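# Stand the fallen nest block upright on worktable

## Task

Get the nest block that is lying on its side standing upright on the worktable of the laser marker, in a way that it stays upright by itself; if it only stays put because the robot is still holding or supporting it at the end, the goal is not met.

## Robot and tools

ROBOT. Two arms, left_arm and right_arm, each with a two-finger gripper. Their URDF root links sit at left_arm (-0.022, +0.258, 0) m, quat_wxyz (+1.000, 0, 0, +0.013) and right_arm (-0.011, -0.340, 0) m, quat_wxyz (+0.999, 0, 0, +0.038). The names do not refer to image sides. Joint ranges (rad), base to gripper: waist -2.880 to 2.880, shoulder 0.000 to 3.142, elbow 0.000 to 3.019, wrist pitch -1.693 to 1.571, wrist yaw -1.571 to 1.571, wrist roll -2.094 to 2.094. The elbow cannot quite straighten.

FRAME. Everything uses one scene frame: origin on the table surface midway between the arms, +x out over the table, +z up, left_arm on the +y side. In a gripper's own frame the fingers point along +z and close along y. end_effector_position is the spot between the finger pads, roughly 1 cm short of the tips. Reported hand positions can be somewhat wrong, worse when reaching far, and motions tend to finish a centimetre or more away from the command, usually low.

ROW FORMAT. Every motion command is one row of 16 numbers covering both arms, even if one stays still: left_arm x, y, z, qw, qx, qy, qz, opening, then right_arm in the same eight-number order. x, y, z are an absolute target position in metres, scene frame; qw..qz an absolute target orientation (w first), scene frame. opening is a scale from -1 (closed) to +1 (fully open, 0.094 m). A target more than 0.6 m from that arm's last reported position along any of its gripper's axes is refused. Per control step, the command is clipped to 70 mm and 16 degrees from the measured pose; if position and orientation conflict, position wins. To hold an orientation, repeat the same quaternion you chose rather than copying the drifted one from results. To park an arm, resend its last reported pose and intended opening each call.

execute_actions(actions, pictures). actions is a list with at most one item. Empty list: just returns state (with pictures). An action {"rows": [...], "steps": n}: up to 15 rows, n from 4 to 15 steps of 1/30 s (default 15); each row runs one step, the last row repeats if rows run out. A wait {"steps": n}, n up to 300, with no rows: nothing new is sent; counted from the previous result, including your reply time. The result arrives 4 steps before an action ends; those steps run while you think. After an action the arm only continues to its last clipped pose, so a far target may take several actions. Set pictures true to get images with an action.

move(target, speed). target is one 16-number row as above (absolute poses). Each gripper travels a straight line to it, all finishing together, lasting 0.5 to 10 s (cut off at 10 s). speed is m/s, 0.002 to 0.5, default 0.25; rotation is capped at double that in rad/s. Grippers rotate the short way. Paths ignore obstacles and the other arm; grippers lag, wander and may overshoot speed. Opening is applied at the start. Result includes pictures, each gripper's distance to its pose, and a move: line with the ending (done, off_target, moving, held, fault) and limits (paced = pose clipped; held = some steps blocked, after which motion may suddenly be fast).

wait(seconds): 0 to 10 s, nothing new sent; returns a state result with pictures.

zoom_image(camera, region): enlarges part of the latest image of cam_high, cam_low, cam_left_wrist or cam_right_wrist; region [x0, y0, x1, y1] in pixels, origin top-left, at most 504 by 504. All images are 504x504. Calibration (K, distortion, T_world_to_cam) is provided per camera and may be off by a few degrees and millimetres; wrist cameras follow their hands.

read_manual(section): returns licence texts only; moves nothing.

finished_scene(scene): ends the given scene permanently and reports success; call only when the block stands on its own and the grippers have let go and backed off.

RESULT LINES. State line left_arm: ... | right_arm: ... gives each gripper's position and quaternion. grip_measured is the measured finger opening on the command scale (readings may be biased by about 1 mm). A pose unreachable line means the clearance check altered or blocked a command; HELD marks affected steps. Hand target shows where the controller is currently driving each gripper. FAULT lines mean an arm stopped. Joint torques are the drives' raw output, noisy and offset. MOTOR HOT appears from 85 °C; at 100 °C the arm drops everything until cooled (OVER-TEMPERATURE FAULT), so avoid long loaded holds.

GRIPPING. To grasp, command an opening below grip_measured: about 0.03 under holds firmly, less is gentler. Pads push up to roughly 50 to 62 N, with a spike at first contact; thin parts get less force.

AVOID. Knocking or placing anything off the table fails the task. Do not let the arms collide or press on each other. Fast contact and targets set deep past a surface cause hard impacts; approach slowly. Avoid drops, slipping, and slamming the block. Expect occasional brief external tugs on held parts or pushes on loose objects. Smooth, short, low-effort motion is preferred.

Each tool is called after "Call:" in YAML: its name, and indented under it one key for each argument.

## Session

Call:
execute_actions:
  actions: []

Scene clock: 0.00 s of 4200.00 s.
left_arm: end_effector_position=(+0.1861, +0.0918, +0.2651) grip_measured=+1.000 end_effector_quat_wxyz=(+0.230, +0.701, +0.641, -0.210) | right_arm: end_effector_position=(-0.0324, +0.0306, +0.2637) grip_measured=+1.000 end_effector_quat_wxyz=(-0.266, +0.770, -0.533, +0.229)
Joint positions: left_arm=[-0.323  0.842  0.888 -1.405  0.602  1.297  0.094] | right_arm=[ 1.859  1.321  1.197 -1.542  0.712  0.04   0.094]
Joint velocities: left_arm=[ 0.005 -0.015 -0.007 -0.002 -0.007  0.022  0.   ] | right_arm=[ 0.005 -0.005  0.007 -0.022  0.051 -0.066  0.   ]
Joint torques (N m, as the arm reports them, + toward a larger angle): no reading
Motor temperatures (°C, as the motors report them): left_arm=[25 23 25 23 27 24] | right_arm=[27 26 27 24 23 23]
Hand target (left_arm): +0.192, +0.090, +0.279; +0.244, +0.703, +0.636, -0.202
Hand target (right_arm): -0.034, +0.036, +0.270; -0.271, +0.769, -0.535, +0.222
camera_calibration (this result's frames):
cam_left_wrist: T_world_to_cam=[[-0.995946, 0.0722795, -0.0535462, 0.19249], [0.0727828, 0.99732, -0.00750664, -0.0979869], [0.0528601, -0.0113735, -0.998537, 0.378971], [0, 0, 0, 1]] pos_world=[0.178809, 0.0881214, 0.387989]
cam_right_wrist: T_world_to_cam=[[0.691021, 0.299179, 0.658014, -0.162458], [-0.101587, -0.861093, 0.498196, -0.0984667], [0.715661, -0.41111, -0.56464, 0.306924], [0, 0, 0, 1]] pos_world=[-0.117395, 0.0899944, 0.329257]

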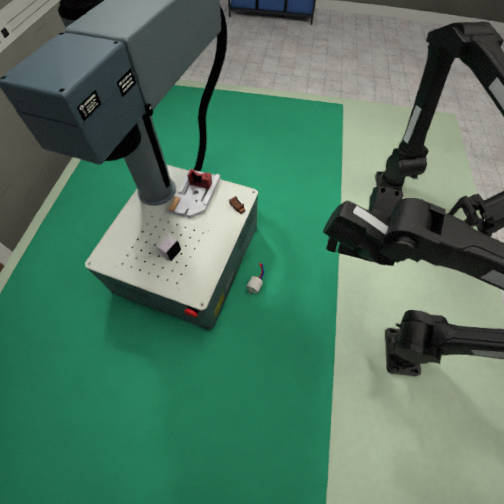

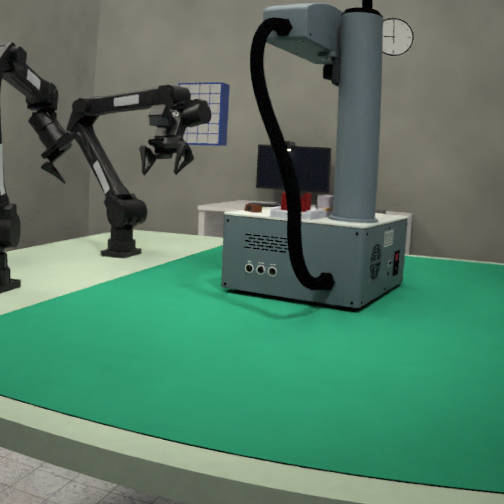

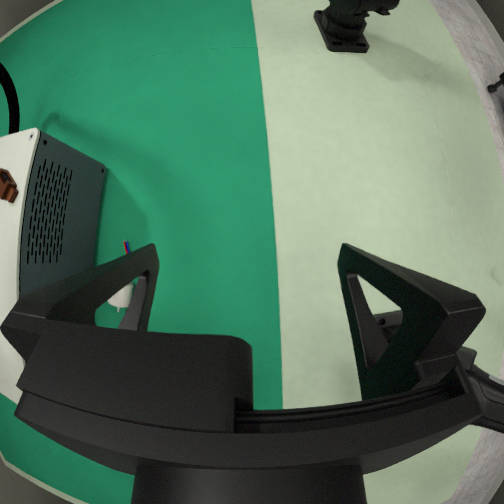

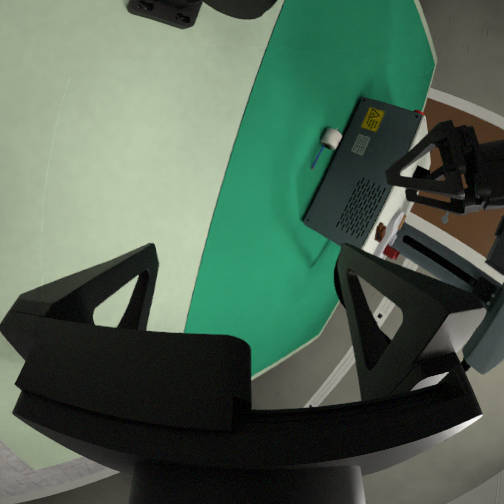

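Call:
move:
  target: [0.56,0.19,0.33,0.334,0.203,0.917,-0.074,1,0.05,-0.1,0.27,-0.266,0.77,-0.533,0.229,1]
  speed: 0.4

Scene clock: 2.40 s of 4200.00 s.
left_arm: end_effector_position=(+0.5432, +0.1838, +0.2911) grip_measured=+1.000 end_effector_quat_wxyz=(+0.299, +0.215, +0.926, -0.081) | right_arm: end_effector_position=(+0.0463, -0.0970, +0.2765) grip_measured=+1.000 end_effector_quat_wxyz=(-0.273, +0.767, -0.538, +0.219)
Joint positions: left_arm=[-0.08   1.478  1.421 -0.931  0.254  0.327  0.094] | right_arm=[ 1.73   0.879  0.918 -1.569  0.713 -0.127  0.094]
Joint velocities: left_arm=[-0.005 -0.015 -0.007  0.007 -0.007 -0.051  0.   ] | right_arm=[ 0.015 -0.005 -0.012  0.007  0.022 -0.007  0.   ]
Joint torques (N m, as the arm reports them, + toward a larger angle): left_arm=[  1.56 -14.13  14.86   1.77   0.16  -0.08] | right_arm=[-0.96 -4.39  9.23  0.04  0.58  0.02]
Motor temperatures (°C, as the motors report them): left_arm=[25 23 26 23 27 24] | right_arm=[27 26 27 24 23 23]
Hand target (left_arm): +0.559, +0.189, +0.325; +0.335, +0.206, +0.917, -0.074
Hand target (right_arm): +0.049, -0.101, +0.272; -0.265, +0.770, -0.533, +0.229
Off the commanded pose (left_arm): 0.043 m, 4 deg.
Off the commanded pose (right_arm): 0.008 m, 2 deg.
Kept back: nothing.
move: off_target (left_arm)
camera_calibration (this result's frames):
cam_left_wrist: T_world_to_cam=[[-0.447775, -0.893891, 0.0213824, 0.400801], [-0.89413, 0.447783, -0.00468879, 0.409867], [-0.0053834, -0.0212182, -0.99976, 0.420941], [0, 0, 0, 1]] pos_world=[0.54821, 0.183672, 0.414192]
cam_right_wrist: T_world_to_cam=[[0.6984, 0.280457, 0.658469, -0.189375], [-0.0992825, -0.873166, 0.477205, -0.202203], [0.708788, -0.398655, -0.581975, 0.211659], [0, 0, 0, 1]] pos_world=[-0.0378367, -0.0390662, 0.34437]

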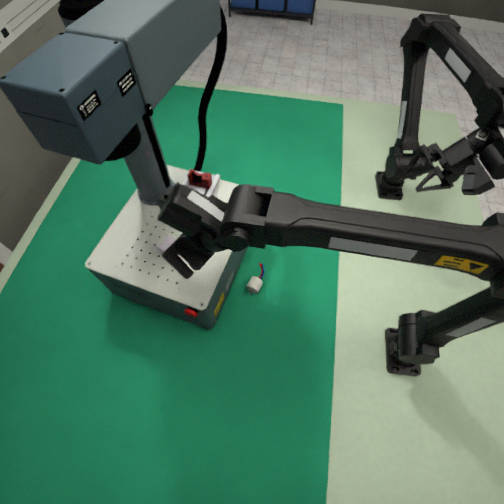

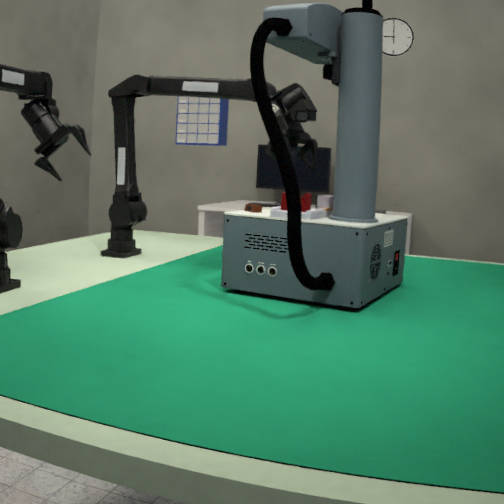

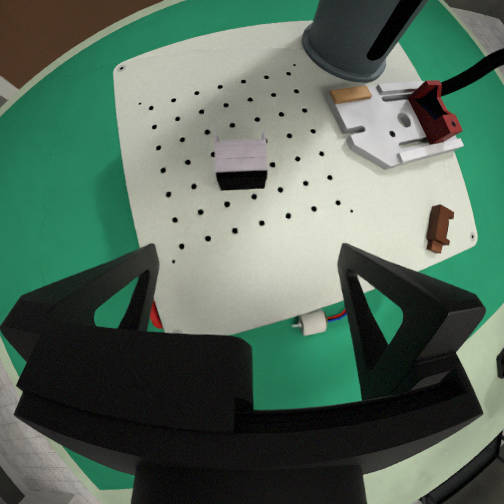

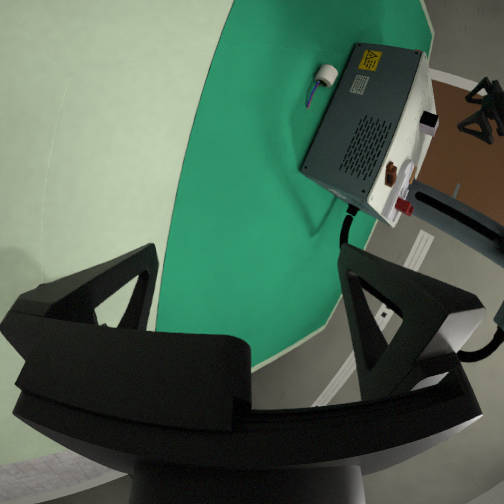

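Call:
move:
  target: [0.63,0.152,0.235,0.334,0.203,0.917,-0.074,0.8,0.05,-0.1,0.27,-0.266,0.77,-0.533,0.229,1]
  speed: 0.15

Scene clock: 3.90 s of 4200.00 s.
left_arm: end_effector_position=(+0.6068, +0.1606, +0.1986) grip_measured=+0.802 end_effector_quat_wxyz=(+0.294, +0.203, +0.931, -0.076) | right_arm: end_effector_position=(+0.0472, -0.0981, +0.2747) grip_measured=+1.000 end_effector_quat_wxyz=(-0.270, +0.769, -0.536, +0.222)
Joint positions: left_arm=[-0.122  1.685  1.425 -0.727  0.213  0.271  0.085] | right_arm=[ 1.728  0.879  0.913 -1.569  0.714 -0.133  0.094]
Joint velocities: left_arm=[-0.015  0.005 -0.007  0.002 -0.081  0.022 -0.   ] | right_arm=[-0.005 -0.005 -0.007  0.002 -0.037  0.022  0.   ]
Joint torques (N m, as the arm reports them, + toward a larger angle): left_arm=[ -0.21 -16.65  14.61   2.25   0.13  -0.09] | right_arm=[-1.07 -3.65  9.22  0.42  0.62  0.01]
Motor temperatures (°C, as the motors report them): left_arm=[25 23 26 23 27 24] | right_arm=[27 26 28 24 23 23]
Hand target (left_arm): +0.627, +0.152, +0.235; +0.334, +0.204, +0.917, -0.074
Hand target (right_arm): +0.050, -0.100, +0.270; -0.266, +0.770, -0.533, +0.229
Off the commanded pose (left_arm): 0.044 m, 5 deg.
Off the commanded pose (right_arm): 0.006 m, 1 deg.
Kept back: nothing.
move: off_target (left_arm)
camera_calibration (this result's frames):
cam_left_wrist: T_world_to_cam=[[-0.424088, -0.905354, 0.0219891, 0.397884], [-0.905473, 0.424333, 0.00779059, 0.484885], [-0.016384, -0.0166067, -0.999728, 0.334234], [0, 0, 0, 1]] pos_world=[0.613264, 0.160023, 0.321617]
cam_right_wrist: T_world_to_cam=[[0.69565, 0.288004, 0.658123, -0.187515], [-0.0985065, -0.869223, 0.484508, -0.203791], [0.711596, -0.401877, -0.576304, 0.207551], [0, 0, 0, 1]] pos_world=[-0.0373226, -0.0397247, 0.341759]

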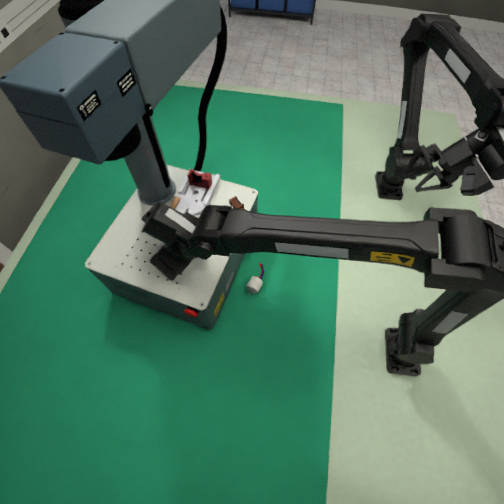

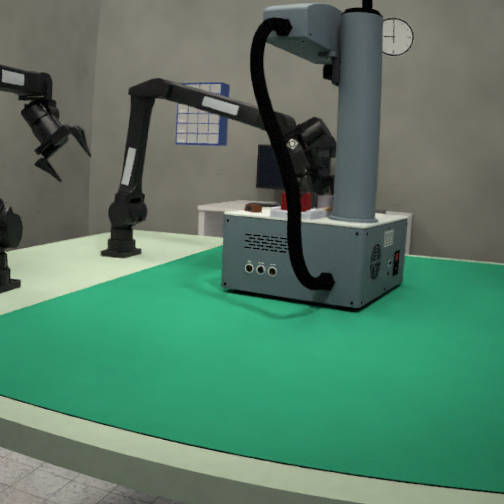

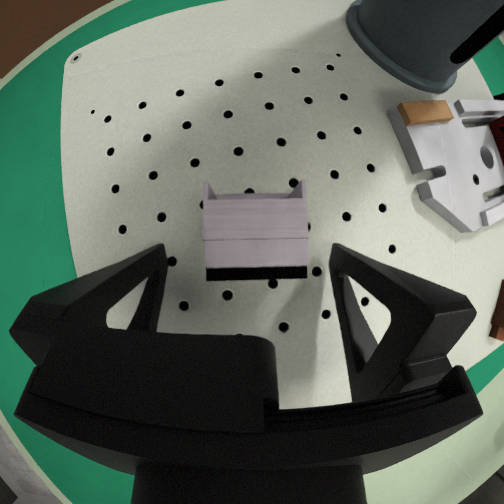

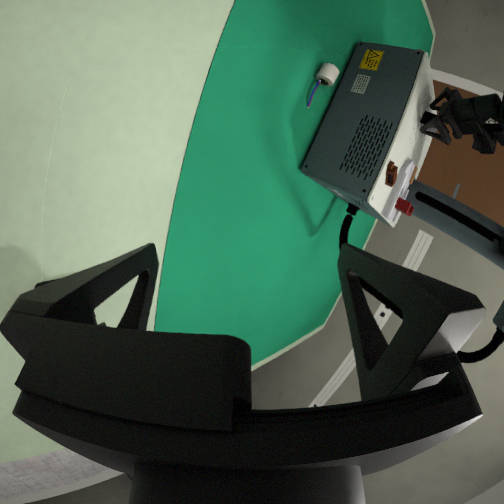

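Call:
move:
  target: [0.643,0.142,0.24,0.334,0.203,0.917,-0.074,0.5,0.05,-0.1,0.27,-0.266,0.77,-0.533,0.229,1]
  speed: 0.1

Scene clock: 5.13 s of 4200.00 s.
left_arm: end_effector_position=(+0.6261, +0.1502, +0.2163) grip_measured=+0.503 end_effector_quat_wxyz=(+0.312, +0.204, +0.925, -0.074) | right_arm: end_effector_position=(+0.0472, -0.0981, +0.2747) grip_measured=+1.000 end_effector_quat_wxyz=(-0.270, +0.769, -0.536, +0.222)
Joint positions: left_arm=[-0.137  1.709  1.49  -0.727  0.204  0.258  0.071] | right_arm=[ 1.728  0.879  0.913 -1.569  0.714 -0.133  0.094]
Joint velocities: left_arm=[-0.015  0.024  0.007  0.007 -0.037  0.037  0.001] | right_arm=[ 0.005  0.005  0.007 -0.002 -0.007  0.007  0.   ]
Joint torques (N m, as the arm reports them, + toward a larger angle): left_arm=[  0.07 -16.59  14.46   1.15   0.11  -0.06] | right_arm=[-1.09 -3.58  9.21  0.42  0.61  0.02]
Motor temperatures (°C, as the motors report them): left_arm=[25 23 27 23 27 24] | right_arm=[27 26 28 24 23 23]
Hand target (left_arm): +0.641, +0.142, +0.240; +0.334, +0.204, +0.917, -0.074
Hand target (right_arm): +0.050, -0.100, +0.270; -0.266, +0.770, -0.533, +0.229
Off the commanded pose (left_arm): 0.030 m, 3 deg.
Off the commanded pose (right_arm): 0.006 m, 1 deg.
Kept back: nothing.
move: off_target (left_arm)
camera_calibration (this result's frames):
cam_left_wrist: T_world_to_cam=[[-0.424878, -0.905209, 0.00866651, 0.399683], [-0.904989, 0.424506, -0.0281126, 0.51409], [0.0217687, -0.0197875, -0.999567, 0.328643], [0, 0, 0, 1]] pos_world=[0.627908, 0.150066, 0.33949]
cam_right_wrist: T_world_to_cam=[[0.69565, 0.288004, 0.658123, -0.187515], [-0.0985065, -0.869223, 0.484508, -0.203791], [0.711596, -0.401877, -0.576304, 0.207551], [0, 0, 0, 1]] pos_world=[-0.0373226, -0.0397247, 0.341759]

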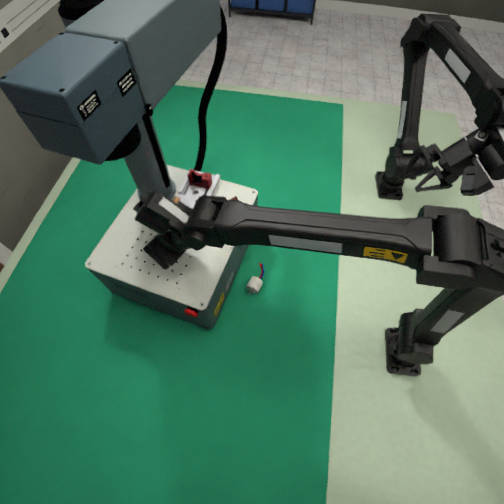

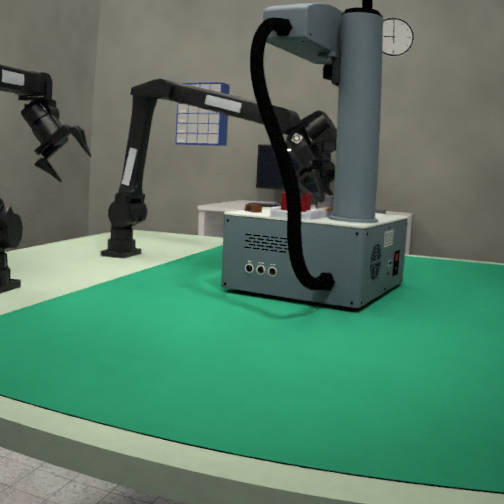

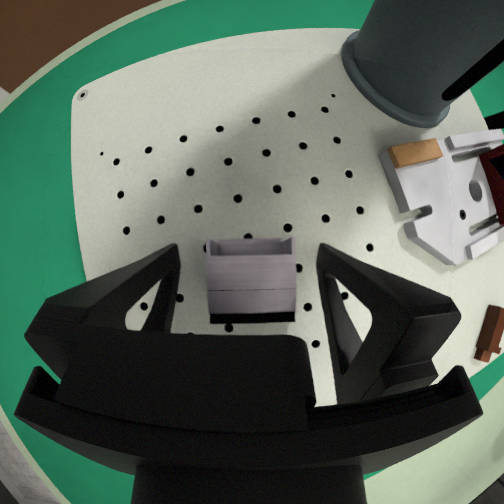

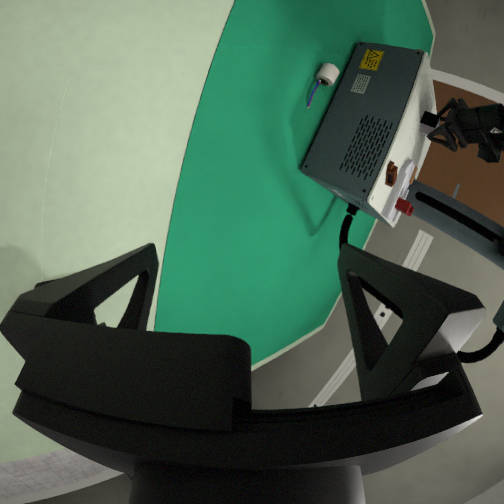

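Call:
move:
  target: [0.618,0.149,0.197,0.312,0.204,0.925,-0.069,0.3,0.05,-0.1,0.27,-0.266,0.77,-0.533,0.229,1]
  speed: 0.05

Call:
execute_actions:
  actions:
    - {"rows":[[0.618,0.149,0.197,0.312,0.204,0.925,-0.069,-0.21,0.05,-0.1,0.27,-0.266,0.77,-0.533,0.229,1]],"steps":11}

Scene clock: 6.07 s of 4200.00 s.
left_arm: end_effector_position=(+0.6166, +0.1528, +0.1937) grip_measured=+0.302 end_effector_quat_wxyz=(+0.303, +0.203, +0.928, -0.071) | right_arm: end_effector_position=(+0.0472, -0.0981, +0.2747) grip_measured=+1.000 end_effector_quat_wxyz=(-0.270, +0.769, -0.536, +0.222)
Joint positions: left_arm=[-0.137  1.706  1.432 -0.691  0.195  0.259  0.061] | right_arm=[ 1.728  0.879  0.913 -1.569  0.714 -0.133  0.094]
Joint velocities: left_arm=[-0.015 -0.015 -0.007 -0.002 -0.066  0.037 -0.001] | right_arm=[ 0.005 -0.024 -0.012  0.002  0.007  0.022  0.   ]
Joint torques (N m, as the arm reports them, + toward a larger angle): left_arm=[  0.18 -17.28   9.33   1.98   0.06  -0.03] | right_arm=[-1.11 -3.54  9.21  0.43  0.61  0.02]
Motor temperatures (°C, as the motors report them): left_arm=[25 24 27 23 27 24] | right_arm=[27 26 28 24 23 23]
Hand target (left_arm): +0.618, +0.149, +0.197; +0.312, +0.204, +0.925, -0.069
Hand target (right_arm): +0.050, -0.100, +0.270; -0.266, +0.770, -0.533, +0.229
Off the commanded pose (left_arm): 0.005 m, 1 deg.
Off the commanded pose (right_arm): 0.006 m, 1 deg.
Kept back: nothing.
move: done
camera_calibration (this result's frames):
cam_left_wrist: T_world_to_cam=[[-0.420229, -0.907389, 0.00721552, 0.395928], [-0.907407, 0.42017, -0.00837828, 0.502019], [0.00457061, -0.0100682, -0.999939, 0.315494], [0, 0, 0, 1]] pos_world=[0.620474, 0.151504, 0.316824]
cam_right_wrist: T_world_to_cam=[[0.69565, 0.288004, 0.658123, -0.187515], [-0.0985065, -0.869223, 0.484508, -0.203791], [0.711596, -0.401877, -0.576304, 0.207551], [0, 0, 0, 1]] pos_world=[-0.0373226, -0.0397247, 0.341759]

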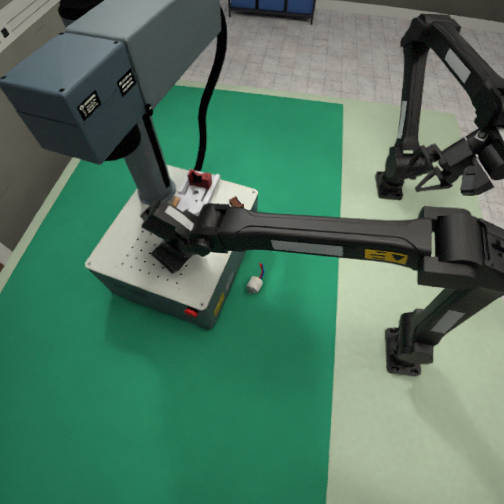

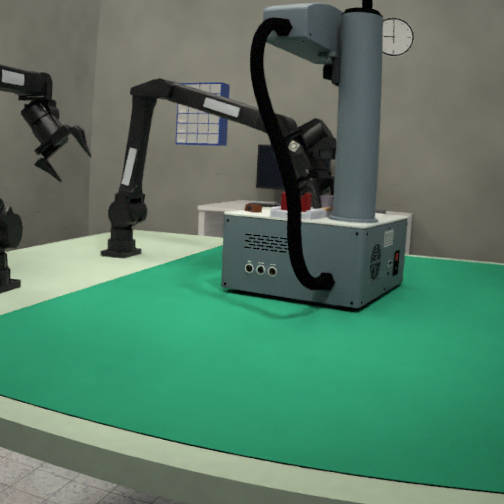

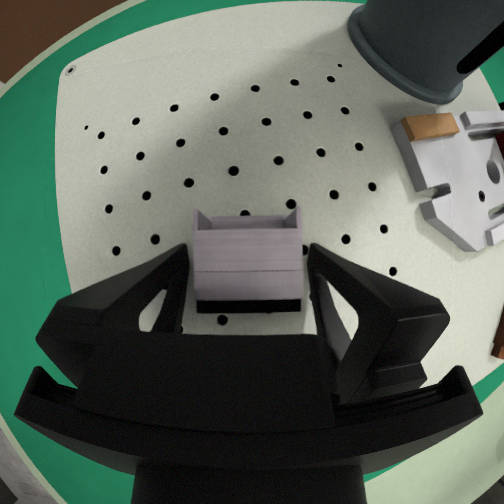

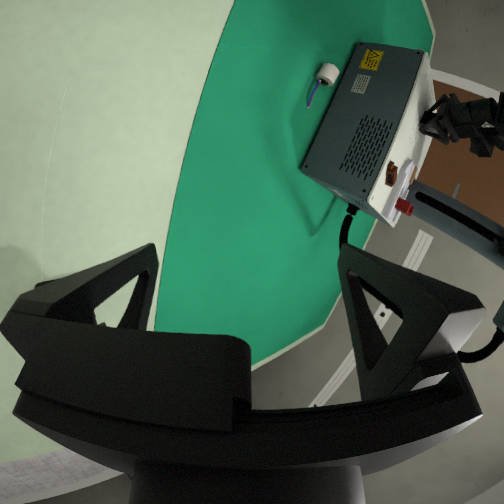

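Scene clock: 6.30 s of 4200.00 s.
left_arm: end_effector_position=(+0.6169, +0.1531, +0.1938) grip_measured=-0.164 end_effector_quat_wxyz=(+0.304, +0.203, +0.928, -0.070) | right_arm: end_effector_position=(+0.0472, -0.0981, +0.2747) grip_measured=+1.000 end_effector_quat_wxyz=(-0.270, +0.769, -0.536, +0.222)
Joint positions: left_arm=[-0.137  1.706  1.432 -0.689  0.193  0.259  0.039] | right_arm=[ 1.728  0.879  0.913 -1.569  0.714 -0.133  0.094]
Joint velocities: left_arm=[-0.005 -0.005 -0.002 -0.007 -0.051  0.037 -0.001] | right_arm=[-0.005 -0.015 -0.012 -0.002  0.007 -0.022  0.   ]
Joint torques (N m, as the arm reports them, + toward a larger angle): left_arm=[  0.21 -17.32   9.33   1.93   0.13  -0.02] | right_arm=[-1.09 -3.53  9.21  0.42  0.61  0.02]
Motor temperatures (°C, as the motors report them): left_arm=[25 24 27 23 27 24] | right_arm=[27 26 28 24 23 23]
Steps of this call (steps 1 to 7: the first 7 steps of this action). Readings (end_effector_position):
1: left_arm (+0.6167, +0.1530, +0.1937) | right_arm (+0.0472, -0.0981, +0.2747)
2: left_arm (+0.6168, +0.1531, +0.1938) | right_arm (+0.0472, -0.0981, +0.2747)
4: left_arm (+0.6169, +0.1531, +0.1938) | right_arm (+0.0472, -0.0981, +0.2747)
7: the state above

Call:
move:
  target: [0.59,0.165,0.27,0.312,0.204,0.925,-0.069,-0.21,0.05,-0.1,0.27,-0.266,0.77,-0.533,0.229,1]

Call:
move:
  target: [0.43,0.33,0.26,0.315,-0.08,0.945,0.027,-0.21,0.05,-0.1,0.27,-0.266,0.77,-0.533,0.229,1]
  speed: 0.4

Call:
move:
  target: [0.363,0.398,0.04,0.31,-0.165,0.935,0.055,-0.21,0.05,-0.1,0.27,-0.266,0.77,-0.533,0.229,1]

Call:
move:
  target: [0.36,0.397,0.018,0.31,-0.165,0.935,0.055,-0.21,0.05,-0.1,0.27,-0.266,0.77,-0.533,0.229,1]
  speed: 0.04

Call:
zoom_image:
  camera: "cam_low"
  region: [150, 190, 270, 290]

Scene clock: 7.40 s of 4200.00 s.
left_arm: end_effector_position=(+0.5797, +0.1591, +0.2428) grip_measured=-0.164 end_effector_quat_wxyz=(+0.291, +0.203, +0.932, -0.073) | right_arm: end_effector_position=(+0.0472, -0.0981, +0.2747) grip_measured=+1.000 end_effector_quat_wxyz=(-0.270, +0.769, -0.536, +0.222)
Joint positions: left_arm=[-0.132  1.594  1.432 -0.828  0.2    0.263  0.039] | right_arm=[ 1.728  0.879  0.913 -1.569  0.714 -0.133  0.094]
Joint velocities: left_arm=[-0.005 -0.015  0.002  0.007  0.037 -0.051 -0.001] | right_arm=[-0.015 -0.005 -0.007  0.007 -0.007  0.007  0.   ]
Joint torques (N m, as the arm reports them, + toward a larger angle): left_arm=[  1.65 -16.07  13.93   0.39   0.39   0.13] | right_arm=[-1.12 -3.57  9.21  0.43  0.61  0.02]
Motor temperatures (°C, as the motors report them): left_arm=[25 24 27 23 27 24] | right_arm=[27 26 28 24 23 23]
Hand target (left_arm): +0.589, +0.165, +0.270; +0.312, +0.204, +0.925, -0.069
Hand target (right_arm): +0.050, -0.100, +0.270; -0.266, +0.770, -0.533, +0.229
Off your previous action's commanded pose (left_arm): 0.005 m, 1 deg at its last step (step 4 of this call).
Off your previous action's commanded pose (right_arm): 0.006 m, 1 deg at its last step (step 4 of this call).
Off the commanded pose (left_arm): 0.030 m, 3 deg.
Off the commanded pose (right_arm): 0.006 m, 1 deg.
Kept back: nothing.
move: off_target (left_arm)
camera_calibration (this result's frames):
cam_left_wrist: T_world_to_cam=[[-0.421232, -0.906791, 0.0171597, 0.383807], [-0.906727, 0.421474, 0.0143689, 0.460272], [-0.0202619, -0.00950656, -0.99975, 0.379072], [0, 0, 0, 1]] pos_world=[0.586694, 0.157644, 0.365778]
cam_right_wrist: T_world_to_cam=[[0.69565, 0.288004, 0.658123, -0.187515], [-0.0985065, -0.869223, 0.484508, -0.203791], [0.711596, -0.401877, -0.576304, 0.207551], [0, 0, 0, 1]] pos_world=[-0.0373226, -0.0397247, 0.341759]

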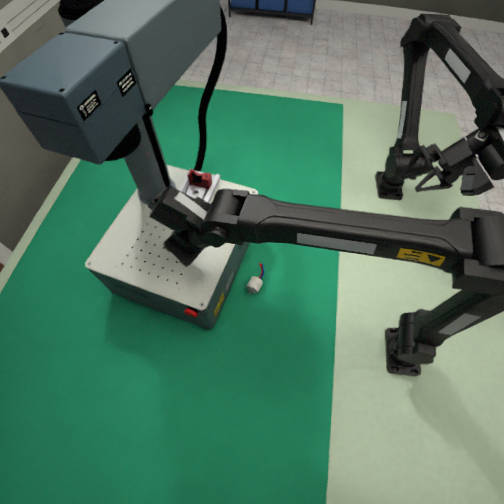

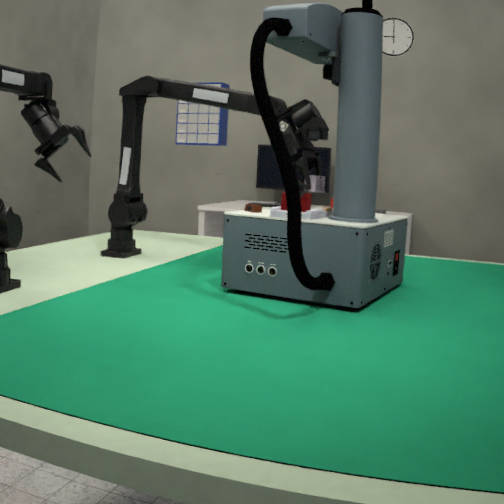

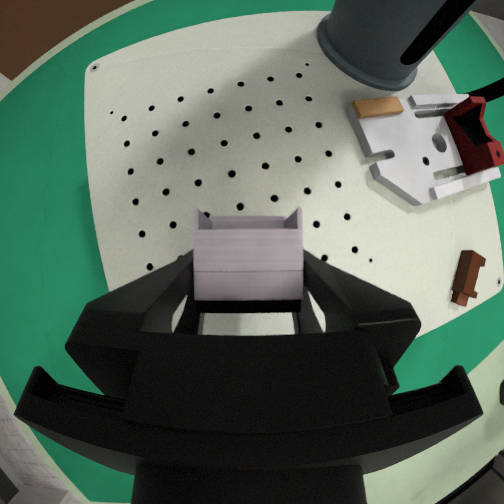

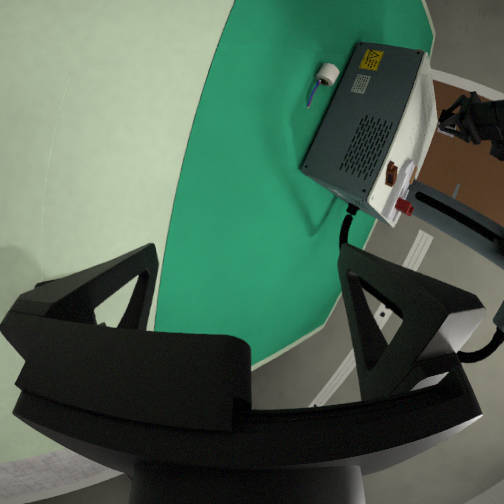

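Scene clock: 8.63 s of 4200.00 s.
left_arm: end_effector_position=(+0.4275, +0.3285, +0.2484) grip_measured=-0.164 end_effector_quat_wxyz=(+0.300, -0.072, +0.951, +0.025) | right_arm: end_effector_position=(+0.0472, -0.0981, +0.2747) grip_measured=+1.000 end_effector_quat_wxyz=(-0.270, +0.769, -0.536, +0.222)
Joint positions: left_arm=[ 0.13   1.168  1.022 -0.813 -0.002  0.007  0.039] | right_arm=[ 1.728  0.879  0.913 -1.569  0.714 -0.133  0.094]
Joint velocities: left_arm=[ 0.005 -0.005 -0.012 -0.012 -0.051 -0.095  0.001] | right_arm=[ 0.005 -0.005  0.002  0.002  0.007  0.007  0.   ]
Joint torques (N m, as the arm reports them, + toward a larger angle): left_arm=[ 1.16 -9.93 11.14  1.59  0.04 -0.08] | right_arm=[-1.12 -3.58  9.2   0.43  0.61  0.02]
Motor temperatures (°C, as the motors report them): left_arm=[25 24 28 23 27 24] | right_arm=[27 26 28 24 23 23]
Hand target (left_arm): +0.431, +0.331, +0.261; +0.316, -0.080, +0.945, +0.025
Hand target (right_arm): +0.050, -0.100, +0.270; -0.266, +0.770, -0.533, +0.229
Off the commanded pose (left_arm): 0.012 m, 2 deg.
Off the commanded pose (right_arm): 0.006 m, 1 deg.
Kept back: nothing.
move: off_target (left_arm)
camera_calibration (this result's frames):
cam_left_wrist: T_world_to_cam=[[0.150813, -0.988543, -0.00617829, 0.261351], [-0.988466, -0.150883, 0.01302, 0.474028], [-0.013803, 0.00414344, -0.999896, 0.376016], [0, 0, 0, 1]] pos_world=[0.434335, 0.328321, 0.37142]
cam_right_wrist: T_world_to_cam=[[0.69565, 0.288004, 0.658123, -0.187515], [-0.0985065, -0.869223, 0.484508, -0.203791], [0.711596, -0.401877, -0.576304, 0.207551], [0, 0, 0, 1]] pos_world=[-0.0373226, -0.0397247, 0.341759]

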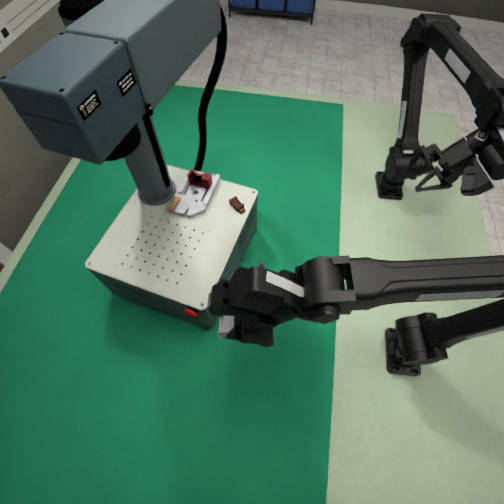

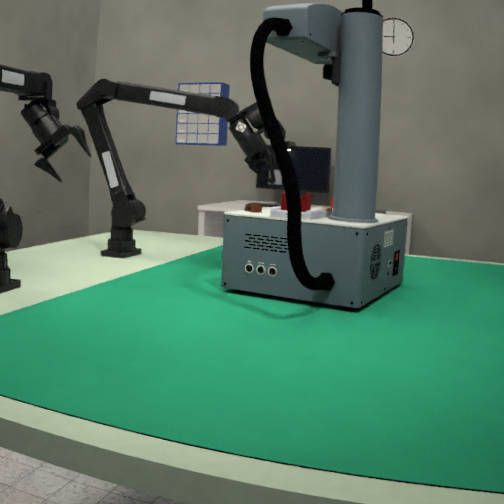

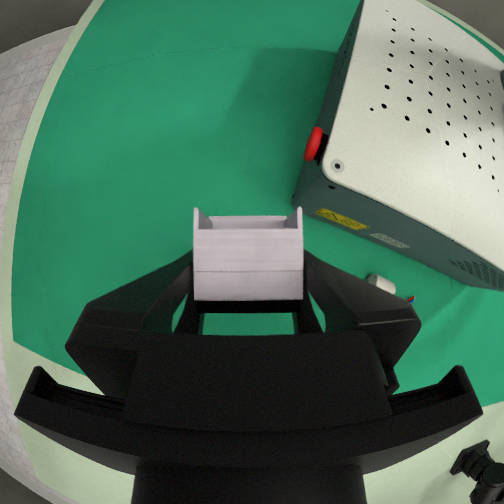

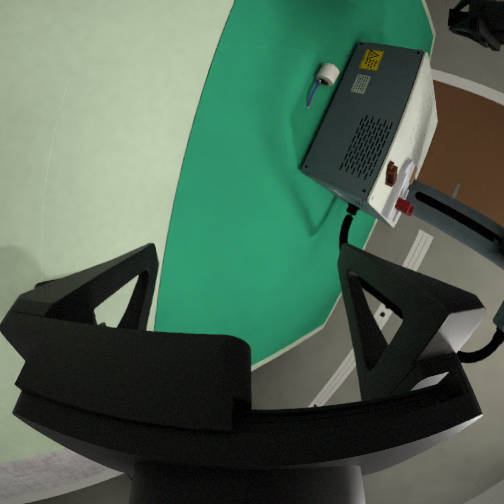

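Scene clock: 10.10 s of 4200.00 s.
left_arm: end_effector_position=(+0.3486, +0.3899, +0.0248) grip_measured=-0.165 end_effector_quat_wxyz=(+0.283, -0.161, +0.944, +0.050) | right_arm: end_effector_position=(+0.0472, -0.0981, +0.2747) grip_measured=+1.000 end_effector_quat_wxyz=(-0.270, +0.769, -0.536, +0.222)
Joint positions: left_arm=[ 0.318  1.345  0.504 -0.147  0.001  0.007  0.039] | right_arm=[ 1.728  0.879  0.913 -1.569  0.714 -0.133  0.094]
Joint velocities: left_arm=[ 0.005  0.005 -0.007 -0.007 -0.007 -0.066 -0.   ] | right_arm=[ 0.005 -0.005 -0.012 -0.002 -0.051 -0.051  0.   ]
Joint torques (N m, as the arm reports them, + toward a larger angle): left_arm=[ 1.34 -9.24  8.53  2.47  0.25  0.02] | right_arm=[-1.04 -3.59  9.21  0.43  0.61  0.02]
Motor temperatures (°C, as the motors report them): left_arm=[25 24 28 23 27 24] | right_arm=[27 26 29 24 23 23]
Hand target (left_arm): +0.362, +0.398, +0.040; +0.311, -0.165, +0.935, +0.054
Hand target (right_arm): +0.050, -0.100, +0.270; -0.266, +0.770, -0.533, +0.229
Off the commanded pose (left_arm): 0.022 m, 3 deg.
Off the commanded pose (right_arm): 0.006 m, 1 deg.
Kept back: nothing.
move: off_target (left_arm)
camera_calibration (this result's frames):
cam_left_wrist: T_world_to_cam=[[0.331066, -0.9436, -0.00378696, 0.25211], [-0.942738, -0.33093, 0.0416046, 0.461781], [-0.0405113, -0.0102038, -0.999127, 0.165913], [0, 0, 0, 1]] pos_world=[0.358594, 0.392401, 0.147511]
cam_right_wrist: T_world_to_cam=[[0.69565, 0.288004, 0.658123, -0.187515], [-0.0985065, -0.869223, 0.484508, -0.203791], [0.711596, -0.401877, -0.576304, 0.207551], [0, 0, 0, 1]] pos_world=[-0.0373226, -0.0397247, 0.341759]

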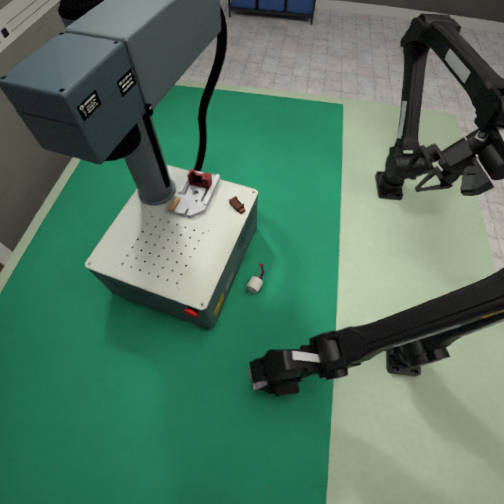

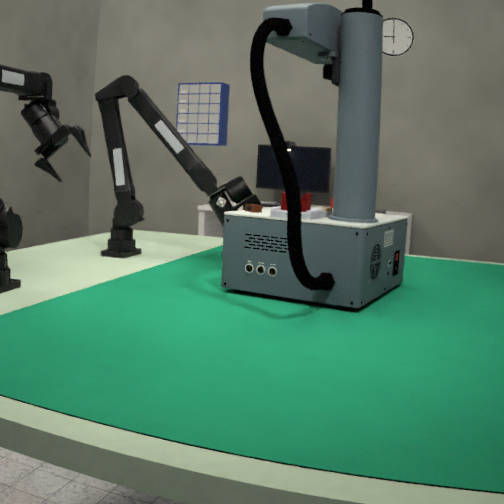

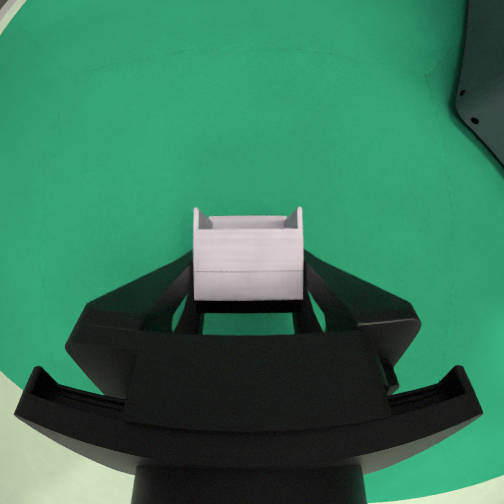

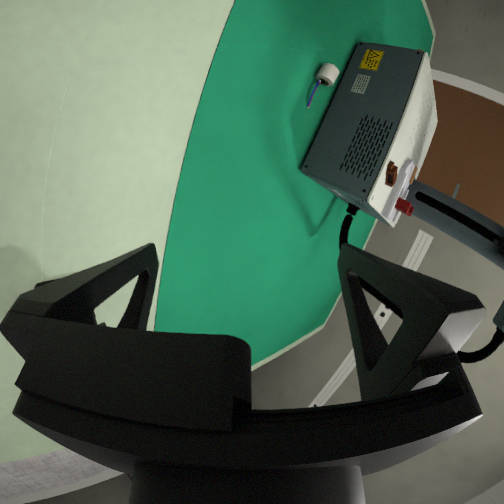

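Scene clock: 11.07 s of 4200.00 s.
left_arm: end_effector_position=(+0.3526, +0.3913, +0.0133) grip_measured=-0.165 end_effector_quat_wxyz=(+0.295, -0.160, +0.941, +0.052) | right_arm: end_effector_position=(+0.0472, -0.0981, +0.2747) grip_measured=+1.000 end_effector_quat_wxyz=(-0.270, +0.769, -0.536, +0.222)
Joint positions: left_arm=[ 0.318  1.391  0.487 -0.059  0.001  0.007  0.039] | right_arm=[ 1.728  0.879  0.913 -1.569  0.714 -0.133  0.094]
Joint velocities: left_arm=[-0.015  0.015  0.002  0.012 -0.022  0.037  0.   ] | right_arm=[-0.005 -0.015  0.017  0.017 -0.081 -0.095  0.   ]
Joint torques (N m, as the arm reports them, + toward a larger angle): left_arm=[ 1.38 -8.19  7.23  2.5   0.08  0.  ] | right_arm=[-1.09 -3.59  9.21  0.43  0.62  0.02]
Motor temperatures (°C, as the motors report them): left_arm=[25 24 28 23 27 24] | right_arm=[27 26 29 24 23 23]
Hand target (left_arm): +0.360, +0.397, +0.018; +0.310, -0.165, +0.935, +0.055
Hand target (right_arm): +0.050, -0.100, +0.270; -0.266, +0.770, -0.533, +0.229
Off the commanded pose (left_arm): 0.010 m, 2 deg.
Off the commanded pose (right_arm): 0.006 m, 1 deg.
Kept back: nothing.
move: done
camera_calibration (this result's frames):
cam_left_wrist: T_world_to_cam=[[0.331159, -0.943567, -0.00397008, 0.252054], [-0.943431, -0.331179, 0.0160577, 0.467188], [-0.0164663, -0.00157215, -0.999863, 0.142759], [0, 0, 0, 1]] pos_world=[0.359641, 0.392777, 0.136238]
cam_right_wrist: T_world_to_cam=[[0.69565, 0.288004, 0.658123, -0.187515], [-0.0985065, -0.869223, 0.484508, -0.203791], [0.711596, -0.401877, -0.576304, 0.207551], [0, 0, 0, 1]] pos_world=[-0.0373226, -0.0397247, 0.341759]

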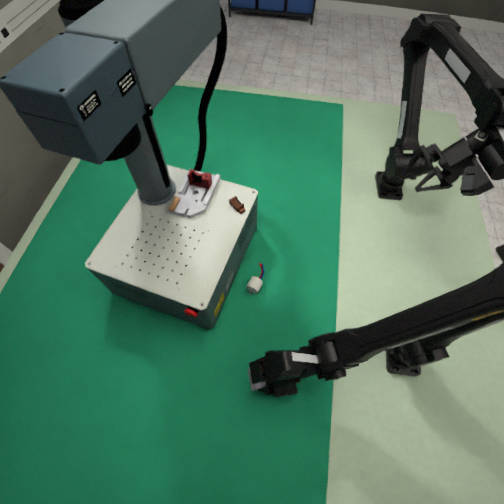

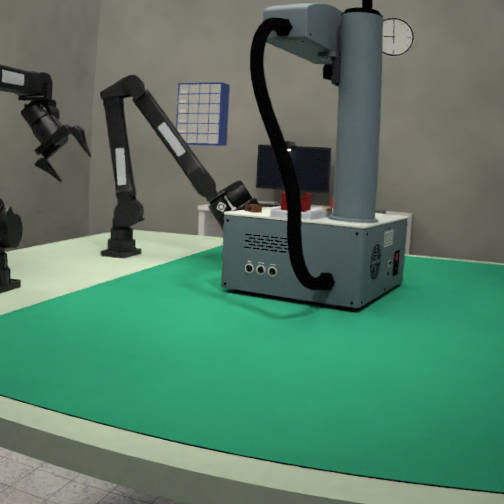

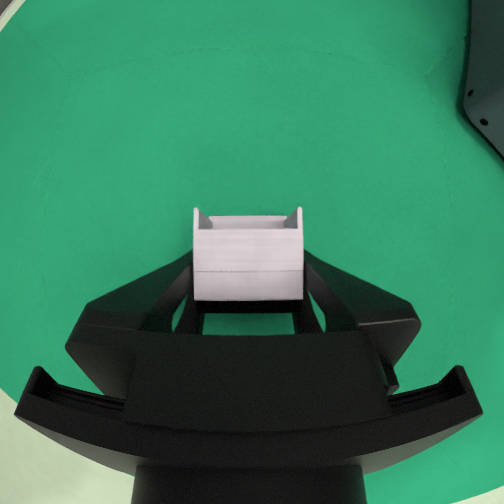

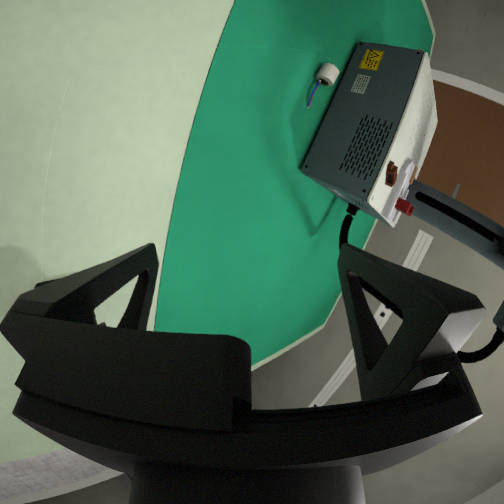

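Region (150, 190, 270, 290) of cam_low's 504x504 image, scaled by 4.200, with more detail than that image has.

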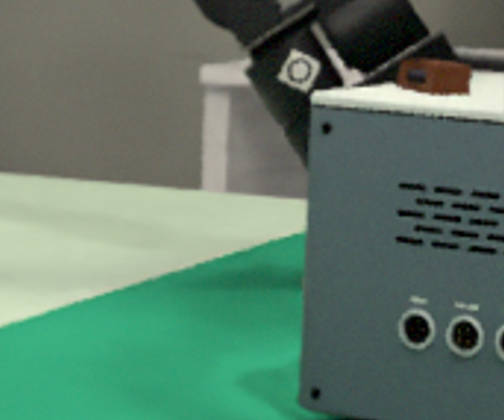

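Call:
execute_actions:
  actions:
    - {"rows":[[0.36,0.395,0.02,0.31,-0.165,0.935,0.055,0.3,0.05,-0.1,0.27,-0.266,0.77,-0.533,0.229,1],[0.36,0.395,0.025,0.31,-0.165,0.935,0.055,0.3,0.05,-0.1,0.27,-0.266,0.77,-0.533,0.229,1],[0.36,0.395,0.045,0.31,-0.165,0.935,0.055,0.3,0.05,-0.1,0.27,-0.266,0.77,-0.533,0.229,1]],"steps":12}

Call:
move:
  target: [0.378,0.401,0.036,-0.213,-0.167,0.962,-0.037,0.3,0.05,-0.1,0.27,-0.266,0.77,-0.533,0.229,1]
  speed: 0.3

Scene clock: 11.50 s of 4200.00 s.
left_arm: end_effector_position=(+0.3489, +0.3901, +0.0313) grip_measured=+0.298 end_effector_quat_wxyz=(+0.301, -0.160, +0.939, +0.053) | right_arm: end_effector_position=(+0.0472, -0.0981, +0.2747) grip_measured=+1.000 end_effector_quat_wxyz=(-0.270, +0.769, -0.536, +0.222)
Joint positions: left_arm=[ 0.318  1.321  0.487 -0.115  0.     0.007  0.061] | right_arm=[ 1.728  0.879  0.913 -1.569  0.714 -0.133  0.094]
Joint velocities: left_arm=[ 0.015 -0.249  0.002 -0.076 -0.066  0.051  0.001] | right_arm=[-0.015  0.015 -0.002  0.022 -0.022 -0.037  0.   ]
Joint torques (N m, as the arm reports them, + toward a larger angle): left_arm=[ 0.55 -7.85  9.85  0.22 -0.01 -0.04] | right_arm=[-1.11 -3.59  9.2   0.42  0.61  0.02]
Motor temperatures (°C, as the motors report them): left_arm=[25 24 28 23 27 24] | right_arm=[27 26 29 24 23 23]
Steps of this call (steps 1 to 5: nothing new was sent; steps 6 to 13: the first 8 steps of this action). Readings (end_effector_position):
6: left_arm (+0.3526, +0.3914, +0.0133) | right_arm (+0.0472, -0.0981, +0.2747)
7: left_arm (+0.3526, +0.3914, +0.0134) | right_arm (+0.0472, -0.0981, +0.2747)
9: left_arm (+0.3491, +0.3902, +0.0160) | right_arm (+0.0472, -0.0981, +0.2747)
13: the state above

Scene clock: 13.97 s of 4200.00 s.
left_arm: end_effector_position=(+0.3651, +0.3950, +0.0264) grip_measured=+0.298 end_effector_quat_wxyz=(-0.222, -0.164, +0.960, -0.042) | right_arm: end_effector_position=(+0.0472, -0.0981, +0.2747) grip_measured=+1.000 end_effector_quat_wxyz=(-0.270, +0.769, -0.536, +0.222)
Joint positions: left_arm=[ 0.318  1.896  1.28  -1.411  0.006  0.007  0.061] | right_arm=[ 1.728  0.879  0.913 -1.569  0.714 -0.133  0.094]
Joint velocities: left_arm=[-0.005 -0.024 -0.002 -0.002 -0.007 -0.037 -0.   ] | right_arm=[-0.005 -0.015  0.007  0.002 -0.051 -0.007  0.   ]
Joint torques (N m, as the arm reports them, + toward a larger angle): left_arm=[  1.09 -16.42  10.08  -2.11   0.24  -0.07] | right_arm=[-1.1  -3.56  9.22  0.41  0.61  0.02]
Motor temperatures (°C, as the motors report them): left_arm=[25 24 28 23 27 24] | right_arm=[27 26 29 24 23 23]
Hand target (left_arm): +0.377, +0.401, +0.037; -0.212, -0.173, +0.961, -0.041
Hand target (right_arm): +0.050, -0.100, +0.270; -0.266, +0.770, -0.533, +0.229
Off your previous action's commanded pose (left_arm): 0.016 m, 1 deg at its last step (step 4 of this call).
Off your previous action's commanded pose (right_arm): 0.006 m, 1 deg at its last step (step 4 of this call).
Off the commanded pose (left_arm): 0.017 m, 1 deg.
Off the commanded pose (right_arm): 0.006 m, 1 deg.
Kept back: nothing.
move: off_target (left_arm)
camera_calibration (this result's frames):
cam_left_wrist: T_world_to_cam=[[0.333232, -0.942807, 0.00840571, 0.250028], [-0.446591, -0.149982, 0.882078, 0.204177], [-0.830369, -0.297691, -0.471028, 0.556247], [0, 0, 0, 1]] pos_world=[0.469756, 0.431941, 0.0798056]
cam_right_wrist: T_world_to_cam=[[0.69565, 0.288004, 0.658123, -0.187515], [-0.0985065, -0.869223, 0.484508, -0.203791], [0.711596, -0.401877, -0.576304, 0.207551], [0, 0, 0, 1]] pos_world=[-0.0373226, -0.0397247, 0.341759]

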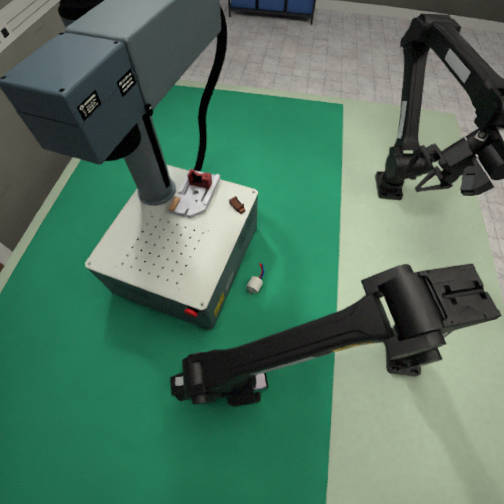

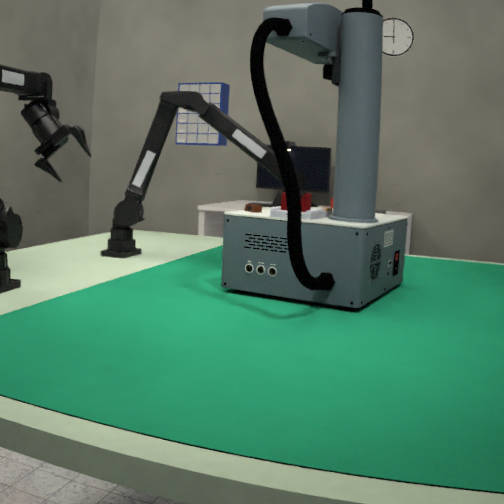

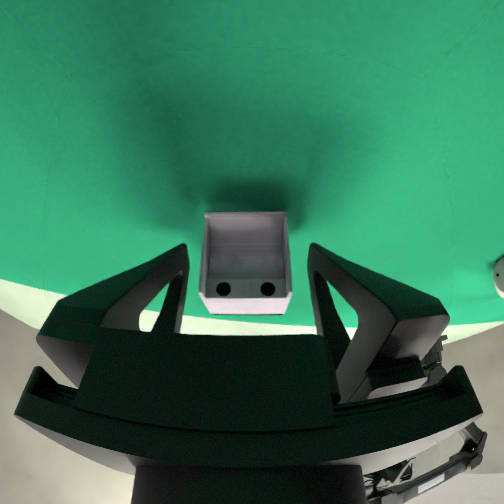

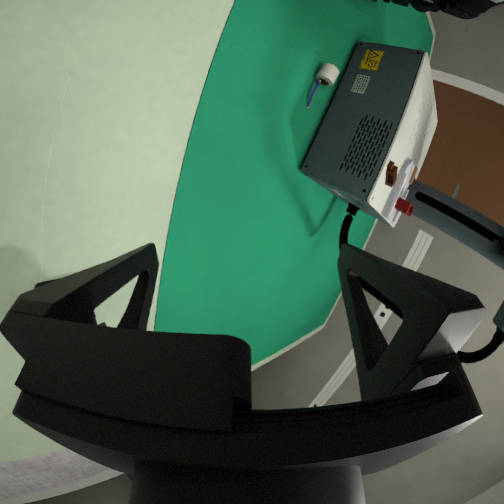

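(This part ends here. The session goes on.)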